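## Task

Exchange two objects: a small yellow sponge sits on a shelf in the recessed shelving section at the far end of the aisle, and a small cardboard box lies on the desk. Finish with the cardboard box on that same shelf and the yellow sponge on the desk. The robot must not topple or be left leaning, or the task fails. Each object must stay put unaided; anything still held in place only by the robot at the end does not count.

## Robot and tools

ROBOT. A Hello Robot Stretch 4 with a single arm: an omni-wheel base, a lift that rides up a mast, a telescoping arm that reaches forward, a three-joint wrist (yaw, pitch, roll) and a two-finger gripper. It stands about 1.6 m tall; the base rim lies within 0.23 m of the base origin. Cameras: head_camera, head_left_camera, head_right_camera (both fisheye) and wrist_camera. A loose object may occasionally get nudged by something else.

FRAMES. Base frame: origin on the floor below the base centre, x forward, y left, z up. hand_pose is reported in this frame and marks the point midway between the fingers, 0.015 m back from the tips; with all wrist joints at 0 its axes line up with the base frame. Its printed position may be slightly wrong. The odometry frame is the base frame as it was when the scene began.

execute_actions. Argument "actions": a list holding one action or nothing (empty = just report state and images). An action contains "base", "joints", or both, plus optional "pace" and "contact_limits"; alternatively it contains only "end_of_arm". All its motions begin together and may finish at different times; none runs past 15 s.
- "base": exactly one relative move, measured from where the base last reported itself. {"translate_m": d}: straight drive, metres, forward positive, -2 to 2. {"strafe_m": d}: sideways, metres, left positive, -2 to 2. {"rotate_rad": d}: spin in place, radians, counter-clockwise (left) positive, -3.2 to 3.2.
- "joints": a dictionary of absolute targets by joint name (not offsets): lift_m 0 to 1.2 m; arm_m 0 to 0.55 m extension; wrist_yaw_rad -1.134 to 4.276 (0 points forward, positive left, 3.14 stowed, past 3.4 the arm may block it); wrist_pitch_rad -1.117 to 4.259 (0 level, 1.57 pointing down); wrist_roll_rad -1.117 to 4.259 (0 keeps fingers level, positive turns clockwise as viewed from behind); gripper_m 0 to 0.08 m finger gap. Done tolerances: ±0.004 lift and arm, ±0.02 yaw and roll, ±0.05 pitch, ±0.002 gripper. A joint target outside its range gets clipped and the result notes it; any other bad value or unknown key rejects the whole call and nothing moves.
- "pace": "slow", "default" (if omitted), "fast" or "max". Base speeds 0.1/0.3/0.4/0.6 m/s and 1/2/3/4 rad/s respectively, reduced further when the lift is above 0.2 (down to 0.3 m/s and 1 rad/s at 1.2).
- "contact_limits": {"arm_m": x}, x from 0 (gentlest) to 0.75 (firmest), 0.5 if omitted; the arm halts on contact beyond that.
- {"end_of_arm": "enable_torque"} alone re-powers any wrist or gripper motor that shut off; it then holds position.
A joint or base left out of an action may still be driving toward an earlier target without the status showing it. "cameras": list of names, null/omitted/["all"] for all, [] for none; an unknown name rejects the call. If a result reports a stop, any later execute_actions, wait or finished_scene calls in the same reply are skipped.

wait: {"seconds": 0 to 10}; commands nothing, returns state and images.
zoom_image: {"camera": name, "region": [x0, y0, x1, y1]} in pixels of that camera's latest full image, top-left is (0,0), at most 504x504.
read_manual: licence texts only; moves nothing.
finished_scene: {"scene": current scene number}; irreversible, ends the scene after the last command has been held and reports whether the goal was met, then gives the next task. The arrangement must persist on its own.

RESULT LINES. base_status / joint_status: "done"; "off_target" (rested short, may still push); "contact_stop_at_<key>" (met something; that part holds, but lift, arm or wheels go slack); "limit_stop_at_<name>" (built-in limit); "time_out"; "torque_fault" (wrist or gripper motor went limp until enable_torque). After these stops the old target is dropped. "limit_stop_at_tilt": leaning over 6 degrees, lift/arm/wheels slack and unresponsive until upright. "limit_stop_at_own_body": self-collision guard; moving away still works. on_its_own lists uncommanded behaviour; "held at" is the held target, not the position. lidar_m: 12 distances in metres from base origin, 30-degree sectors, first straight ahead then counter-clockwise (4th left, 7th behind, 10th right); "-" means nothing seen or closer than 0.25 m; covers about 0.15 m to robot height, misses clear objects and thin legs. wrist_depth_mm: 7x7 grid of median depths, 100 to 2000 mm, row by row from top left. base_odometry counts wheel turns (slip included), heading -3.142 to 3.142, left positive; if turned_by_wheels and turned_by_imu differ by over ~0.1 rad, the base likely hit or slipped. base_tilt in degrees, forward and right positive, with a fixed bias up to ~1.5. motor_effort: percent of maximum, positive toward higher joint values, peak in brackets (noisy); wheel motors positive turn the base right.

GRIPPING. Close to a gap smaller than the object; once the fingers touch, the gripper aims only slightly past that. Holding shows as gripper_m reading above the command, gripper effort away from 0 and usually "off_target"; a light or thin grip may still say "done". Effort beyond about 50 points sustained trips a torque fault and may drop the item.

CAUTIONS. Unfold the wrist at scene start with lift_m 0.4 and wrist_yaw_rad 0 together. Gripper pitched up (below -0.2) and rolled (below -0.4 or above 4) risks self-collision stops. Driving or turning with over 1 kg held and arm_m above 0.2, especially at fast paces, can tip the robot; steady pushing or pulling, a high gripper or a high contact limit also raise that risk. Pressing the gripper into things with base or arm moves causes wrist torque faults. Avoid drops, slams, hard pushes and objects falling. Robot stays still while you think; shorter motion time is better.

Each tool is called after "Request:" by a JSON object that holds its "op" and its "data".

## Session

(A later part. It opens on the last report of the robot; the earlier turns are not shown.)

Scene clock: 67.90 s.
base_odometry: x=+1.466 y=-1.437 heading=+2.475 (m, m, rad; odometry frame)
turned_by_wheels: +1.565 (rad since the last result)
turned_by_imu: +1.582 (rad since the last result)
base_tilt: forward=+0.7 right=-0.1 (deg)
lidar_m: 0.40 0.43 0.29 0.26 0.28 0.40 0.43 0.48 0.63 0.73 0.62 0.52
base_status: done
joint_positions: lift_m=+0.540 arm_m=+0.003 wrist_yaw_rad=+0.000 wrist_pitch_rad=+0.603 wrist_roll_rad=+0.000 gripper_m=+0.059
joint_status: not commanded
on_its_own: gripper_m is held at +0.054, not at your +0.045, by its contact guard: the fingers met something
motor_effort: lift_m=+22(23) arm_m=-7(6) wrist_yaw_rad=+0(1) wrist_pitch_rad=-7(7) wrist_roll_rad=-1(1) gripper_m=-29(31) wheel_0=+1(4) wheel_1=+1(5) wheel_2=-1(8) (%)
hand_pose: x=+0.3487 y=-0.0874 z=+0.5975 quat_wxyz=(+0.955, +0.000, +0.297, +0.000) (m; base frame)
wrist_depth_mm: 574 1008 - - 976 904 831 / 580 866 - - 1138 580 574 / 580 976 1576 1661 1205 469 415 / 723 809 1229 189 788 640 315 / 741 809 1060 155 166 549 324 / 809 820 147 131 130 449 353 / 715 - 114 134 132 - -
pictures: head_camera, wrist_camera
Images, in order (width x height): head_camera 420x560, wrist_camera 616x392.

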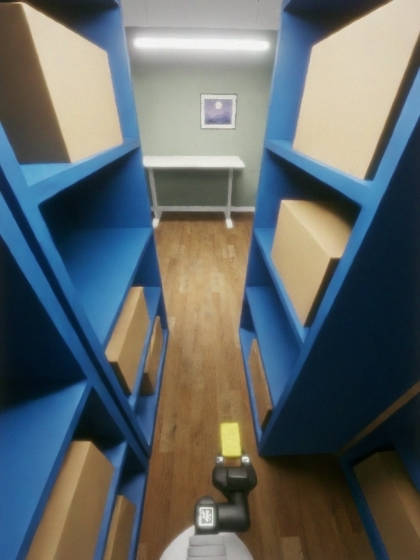

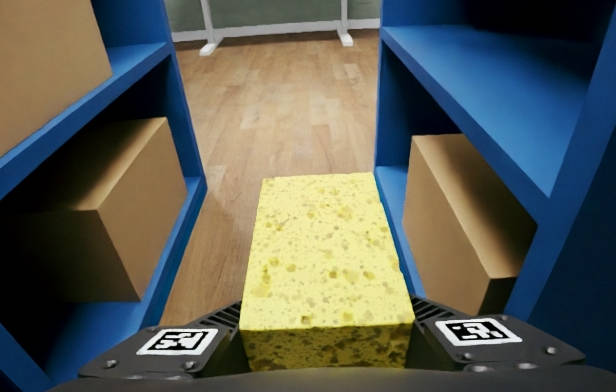

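Request:
{"op": "execute_actions", "data": {"actions": [{"base":{"translate_m":0.8}}], "cameras": ["head_right_camera"]}}

Scene clock: 72.07 s.
base_odometry: x=+0.837 y=-0.943 heading=+2.475 (m, m, rad; odometry frame)
turned_by_wheels: +0.000 (rad since the last result)
turned_by_imu: -0.001 (rad since the last result)
base_tilt: forward=+0.5 right=-0.3 (deg)
lidar_m: 0.40 0.44 0.30 0.28 0.30 0.44 1.23 0.42 0.28 0.27 0.28 0.38
base_status: done
joint_positions: lift_m=+0.540 arm_m=+0.003 wrist_yaw_rad=+0.000 wrist_pitch_rad=+0.603 wrist_roll_rad=+0.000 gripper_m=+0.059
joint_status: not commanded
on_its_own: gripper_m is held at +0.054, not at your +0.045, by its contact guard: the fingers met something
motor_effort: lift_m=+22(22) arm_m=-6(6) wrist_yaw_rad=+1(0) wrist_pitch_rad=-7(6) wrist_roll_rad=+0(0) gripper_m=-31(30) wheel_0=-2(5) wheel_1=+0(5) wheel_2=+2(8) (%)
hand_pose: x=+0.3487 y=-0.0874 z=+0.5975 quat_wxyz=(+0.955, +0.000, +0.297, +0.000) (m; base frame)
wrist_depth_mm: - - - - - - 301 / - - - - - - 301 / 1808 1708 1661 1618 1576 1576 327 / 1366 1308 1308 190 1182 1160 338 / 1098 1060 1060 155 166 455 389 / 891 917 147 131 130 449 466 / 544 - 114 134 132 - -
pictures: head_right_camera
Images, in order (width x height): head_right_camera 420x672.

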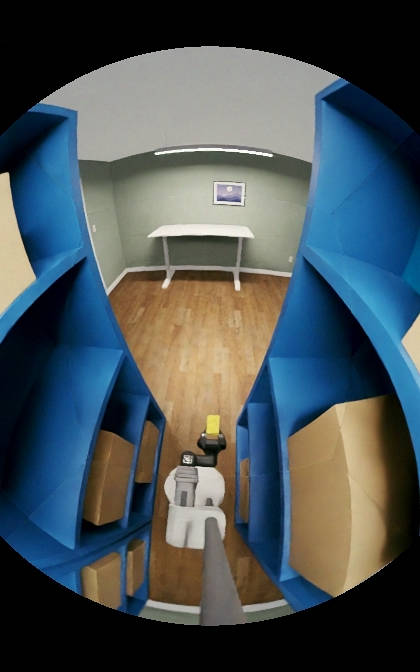

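Request:
{"op": "execute_actions", "data": {"actions": [{"base":{"translate_m":2.0},"joints":{"arm_m":0.15,"lift_m":1.0},"pace":"fast"}], "cameras": []}}

Request:
{"op": "execute_actions", "data": {"actions": [{"joints":{"arm_m":0.54}}], "cameras": []}}

Request:
{"op": "execute_actions", "data": {"actions": [{"joints":{"lift_m":0.93},"pace":"slow"}], "cameras": ["head_camera"]}}

Scene clock: 78.60 s.
base_odometry: x=-0.735 y=+0.293 heading=+2.475 (m, m, rad; odometry frame)
turned_by_wheels: +0.000 (rad since the last result)
turned_by_imu: +0.000 (rad since the last result)
base_tilt: forward=+0.7 right=+0.0 (deg)
lidar_m: 0.56 0.67 0.92 1.84 1.94 1.49 1.45 1.45 1.91 1.79 1.92 0.67
base_status: done
joint_positions: lift_m=+1.000 arm_m=+0.149 wrist_yaw_rad=+0.000 wrist_pitch_rad=+0.603 wrist_roll_rad=+0.000 gripper_m=+0.059
joint_status: all done
on_its_own: gripper_m is held at +0.054, not at your +0.045, by its contact guard: the fingers met something
motor_effort: lift_m=+22(25) arm_m=+6(5) wrist_yaw_rad=+1(1) wrist_pitch_rad=-9(9) wrist_roll_rad=+0(0) gripper_m=-29(32) wheel_0=+0(8) wheel_1=-1(6) wheel_2=+0(10) (%)
hand_pose: x=+0.4950 y=-0.0874 z=+1.0575 quat_wxyz=(+0.955, +0.000, +0.297, +0.000) (m; base frame)
wrist_depth_mm: 976 960 991 1008 960 991 991 / 891 842 788 750 715 699 1025 / 597 580 554 535 521 508 500 / 452 442 427 190 389 402 392 / 375 373 370 156 166 878 1464 / 1464 1499 147 131 130 1336 1366 / 1205 - 114 133 132 - -
pictures: none
No camera images: the call's "cameras" was empty. Leave "cameras" out to get every camera's image.

Scene clock: 80.87 s.
base_odometry: x=-0.735 y=+0.293 heading=+2.475 (m, m, rad; odometry frame)
turned_by_wheels: +0.000 (rad since the last result)
turned_by_imu: -0.001 (rad since the last result)
base_tilt: forward=+0.5 right=-0.2 (deg)
lidar_m: 0.62 0.68 0.93 1.84 1.95 1.47 1.44 1.47 1.94 1.81 1.89 0.68
base_status: not commanded
joint_positions: lift_m=+1.000 arm_m=+0.539 wrist_yaw_rad=+0.000 wrist_pitch_rad=+0.603 wrist_roll_rad=+0.000 gripper_m=+0.059
joint_status: all done
on_its_own: gripper_m is held at +0.054, not at your +0.045, by its contact guard: the fingers met something
motor_effort: lift_m=+22(22) arm_m=+6(5) wrist_yaw_rad=-1(0) wrist_pitch_rad=-8(7) wrist_roll_rad=-1(0) gripper_m=-32(29) wheel_0=+0(1) wheel_1=-1(1) wheel_2=-1(1) (%)
hand_pose: x=+0.8850 y=-0.0874 z=+1.0575 quat_wxyz=(+0.955, +0.000, +0.297, +0.000) (m; base frame)
wrist_depth_mm: 615 621 627 627 634 627 634 / 668 676 676 676 668 661 668 / 585 569 554 530 517 504 492 / 445 439 427 190 387 397 392 / 357 353 345 155 167 327 320 / 300 294 147 131 130 278 276 / 262 - 115 134 132 - -
pictures: none
No camera images: the call's "cameras" was empty. Leave "cameras" out to get every camera's image.

Scene clock: 82.33 s.
base_odometry: x=-0.735 y=+0.293 heading=+2.475 (m, m, rad; odometry frame)
turned_by_wheels: +0.000 (rad since the last result)
turned_by_imu: +0.000 (rad since the last result)
base_tilt: forward=+0.7 right=+0.1 (deg)
lidar_m: 0.63 0.67 0.92 1.81 1.94 1.48 1.44 1.49 1.92 1.79 1.89 0.68
base_status: not commanded
joint_positions: lift_m=+0.930 arm_m=+0.539 wrist_yaw_rad=+0.000 wrist_pitch_rad=+0.603 wrist_roll_rad=+0.000 gripper_m=+0.059
joint_status: all done
on_its_own: gripper_m is held at +0.054, not at your +0.045, by its contact guard: the fingers met something
motor_effort: lift_m=+18(24) arm_m=+7(6) wrist_yaw_rad=+0(0) wrist_pitch_rad=-6(7) wrist_roll_rad=+1(1) gripper_m=-31(30) wheel_0=-1(1) wheel_1=-1(1) wheel_2=+0(0) (%)
hand_pose: x=+0.8850 y=-0.0874 z=+0.9879 quat_wxyz=(+0.955, +0.000, +0.297, +0.000) (m; base frame)
wrist_depth_mm: 615 627 634 634 627 621 627 / 627 585 549 525 504 492 480 / 418 404 387 373 366 357 349 / 315 310 301 190 274 281 276 / 253 250 244 156 166 232 228 / 211 209 147 131 129 196 193 / 185 - 114 133 132 - -
pictures: head_camera
Images, in order (width x height): head_camera 420x560.

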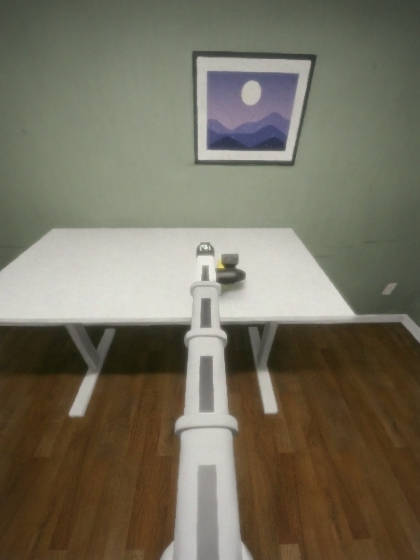

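Request:
{"op": "execute_actions", "data": {"actions": [{"joints":{"lift_m":0.917},"pace":"slow"}], "cameras": []}}

Request:
{"op": "execute_actions", "data": {"actions": [{"joints":{"gripper_m":0.08}}], "cameras": []}}

Request:
{"op": "execute_actions", "data": {"actions": [{"joints":{"arm_m":0.4}}], "cameras": []}}

Request:
{"op": "finished_scene", "data": {"scene": 2}}

Scene clock: 83.23 s.
base_odometry: x=-0.735 y=+0.293 heading=+2.475 (m, m, rad; odometry frame)
turned_by_wheels: +0.000 (rad since the last result)
turned_by_imu: +0.000 (rad since the last result)
base_tilt: forward=+0.5 right=-0.2 (deg)
lidar_m: 0.63 0.63 0.91 1.84 1.95 1.48 1.44 1.47 1.93 1.78 1.92 0.65
base_status: not commanded
joint_positions: lift_m=+0.917 arm_m=+0.539 wrist_yaw_rad=+0.000 wrist_pitch_rad=+0.603 wrist_roll_rad=+0.000 gripper_m=+0.059
joint_status: all done
on_its_own: gripper_m is held at +0.054, not at your +0.045, by its contact guard: the fingers met something
motor_effort: lift_m=+18(16) arm_m=+6(7) wrist_yaw_rad=+0(0) wrist_pitch_rad=-8(5) wrist_roll_rad=-1(0) gripper_m=-33(31) wheel_0=-1(1) wheel_1=-1(1) wheel_2=+0(1) (%)
hand_pose: x=+0.8850 y=-0.0874 z=+0.9749 quat_wxyz=(+0.955, +0.000, +0.297, +0.000) (m; base frame)
wrist_depth_mm: 621 627 634 627 627 621 615 / 580 544 512 484 469 452 442 / 387 370 359 345 336 327 322 / 291 285 278 190 253 258 254 / 234 230 225 155 167 213 209 / 195 193 147 132 130 181 182 / 171 - 114 133 132 - -
pictures: none
No camera images: the call's "cameras" was empty. Leave "cameras" out to get every camera's image.

Scene clock: 84.17 s.
base_odometry: x=-0.735 y=+0.293 heading=+2.475 (m, m, rad; odometry frame)
turned_by_wheels: +0.000 (rad since the last result)
turned_by_imu: +0.000 (rad since the last result)
base_tilt: forward=+0.6 right=+0.0 (deg)
lidar_m: 0.63 0.65 0.94 1.85 1.95 1.47 1.44 1.47 1.91 1.80 1.92 0.68
base_status: not commanded
joint_positions: lift_m=+0.917 arm_m=+0.539 wrist_yaw_rad=+0.000 wrist_pitch_rad=+0.603 wrist_roll_rad=+0.000 gripper_m=+0.080
joint_status: all done
motor_effort: lift_m=+18(18) arm_m=+6(6) wrist_yaw_rad=+0(0) wrist_pitch_rad=-8(6) wrist_roll_rad=-1(0) gripper_m=+5(26) wheel_0=+0(1) wheel_1=-1(1) wheel_2=-1(0) (%)
hand_pose: x=+0.8850 y=-0.0874 z=+0.9749 quat_wxyz=(+0.955, +0.000, +0.297, +0.000) (m; base frame)
wrist_depth_mm: 615 621 627 627 634 615 615 / 574 539 508 484 466 455 445 / 387 370 357 343 338 330 324 / 290 283 278 193 255 257 254 / 234 230 225 158 167 213 209 / 195 193 154 134 135 179 182 / 172 - 132 133 135 - -
pictures: none
No camera images: the call's "cameras" was empty. Leave "cameras" out to get every camera's image.

Scene clock: 85.63 s.
base_odometry: x=-0.735 y=+0.293 heading=+2.475 (m, m, rad; odometry frame)
turned_by_wheels: +0.000 (rad since the last result)
turned_by_imu: +0.000 (rad since the last result)
base_tilt: forward=+0.4 right=-0.2 (deg)
lidar_m: 0.65 0.69 0.92 1.83 1.95 1.50 1.44 1.48 1.93 1.79 1.92 0.67
base_status: not commanded
joint_positions: lift_m=+0.917 arm_m=+0.401 wrist_yaw_rad=+0.000 wrist_pitch_rad=+0.603 wrist_roll_rad=+0.000 gripper_m=+0.080
joint_status: all done
motor_effort: lift_m=+18(18) arm_m=-7(8) wrist_yaw_rad=+0(0) wrist_pitch_rad=-7(6) wrist_roll_rad=+0(0) gripper_m=+4(4) wheel_0=-1(1) wheel_1=-1(1) wheel_2=-1(0) (%)
hand_pose: x=+0.7473 y=-0.0874 z=+0.9749 quat_wxyz=(+0.955, +0.000, +0.297, +0.000) (m; base frame)
wrist_depth_mm: 750 741 750 741 723 699 732 / 580 539 508 484 466 452 445 / 387 373 357 249 334 330 322 / 293 285 278 257 263 259 256 / 235 231 227 222 220 213 210 / 195 194 185 189 181 180 184 / 173 - 134 167 161 - -
pictures: none
No camera images: the call's "cameras" was empty. Leave "cameras" out to get every camera's image.

The scene is finished: the task was done.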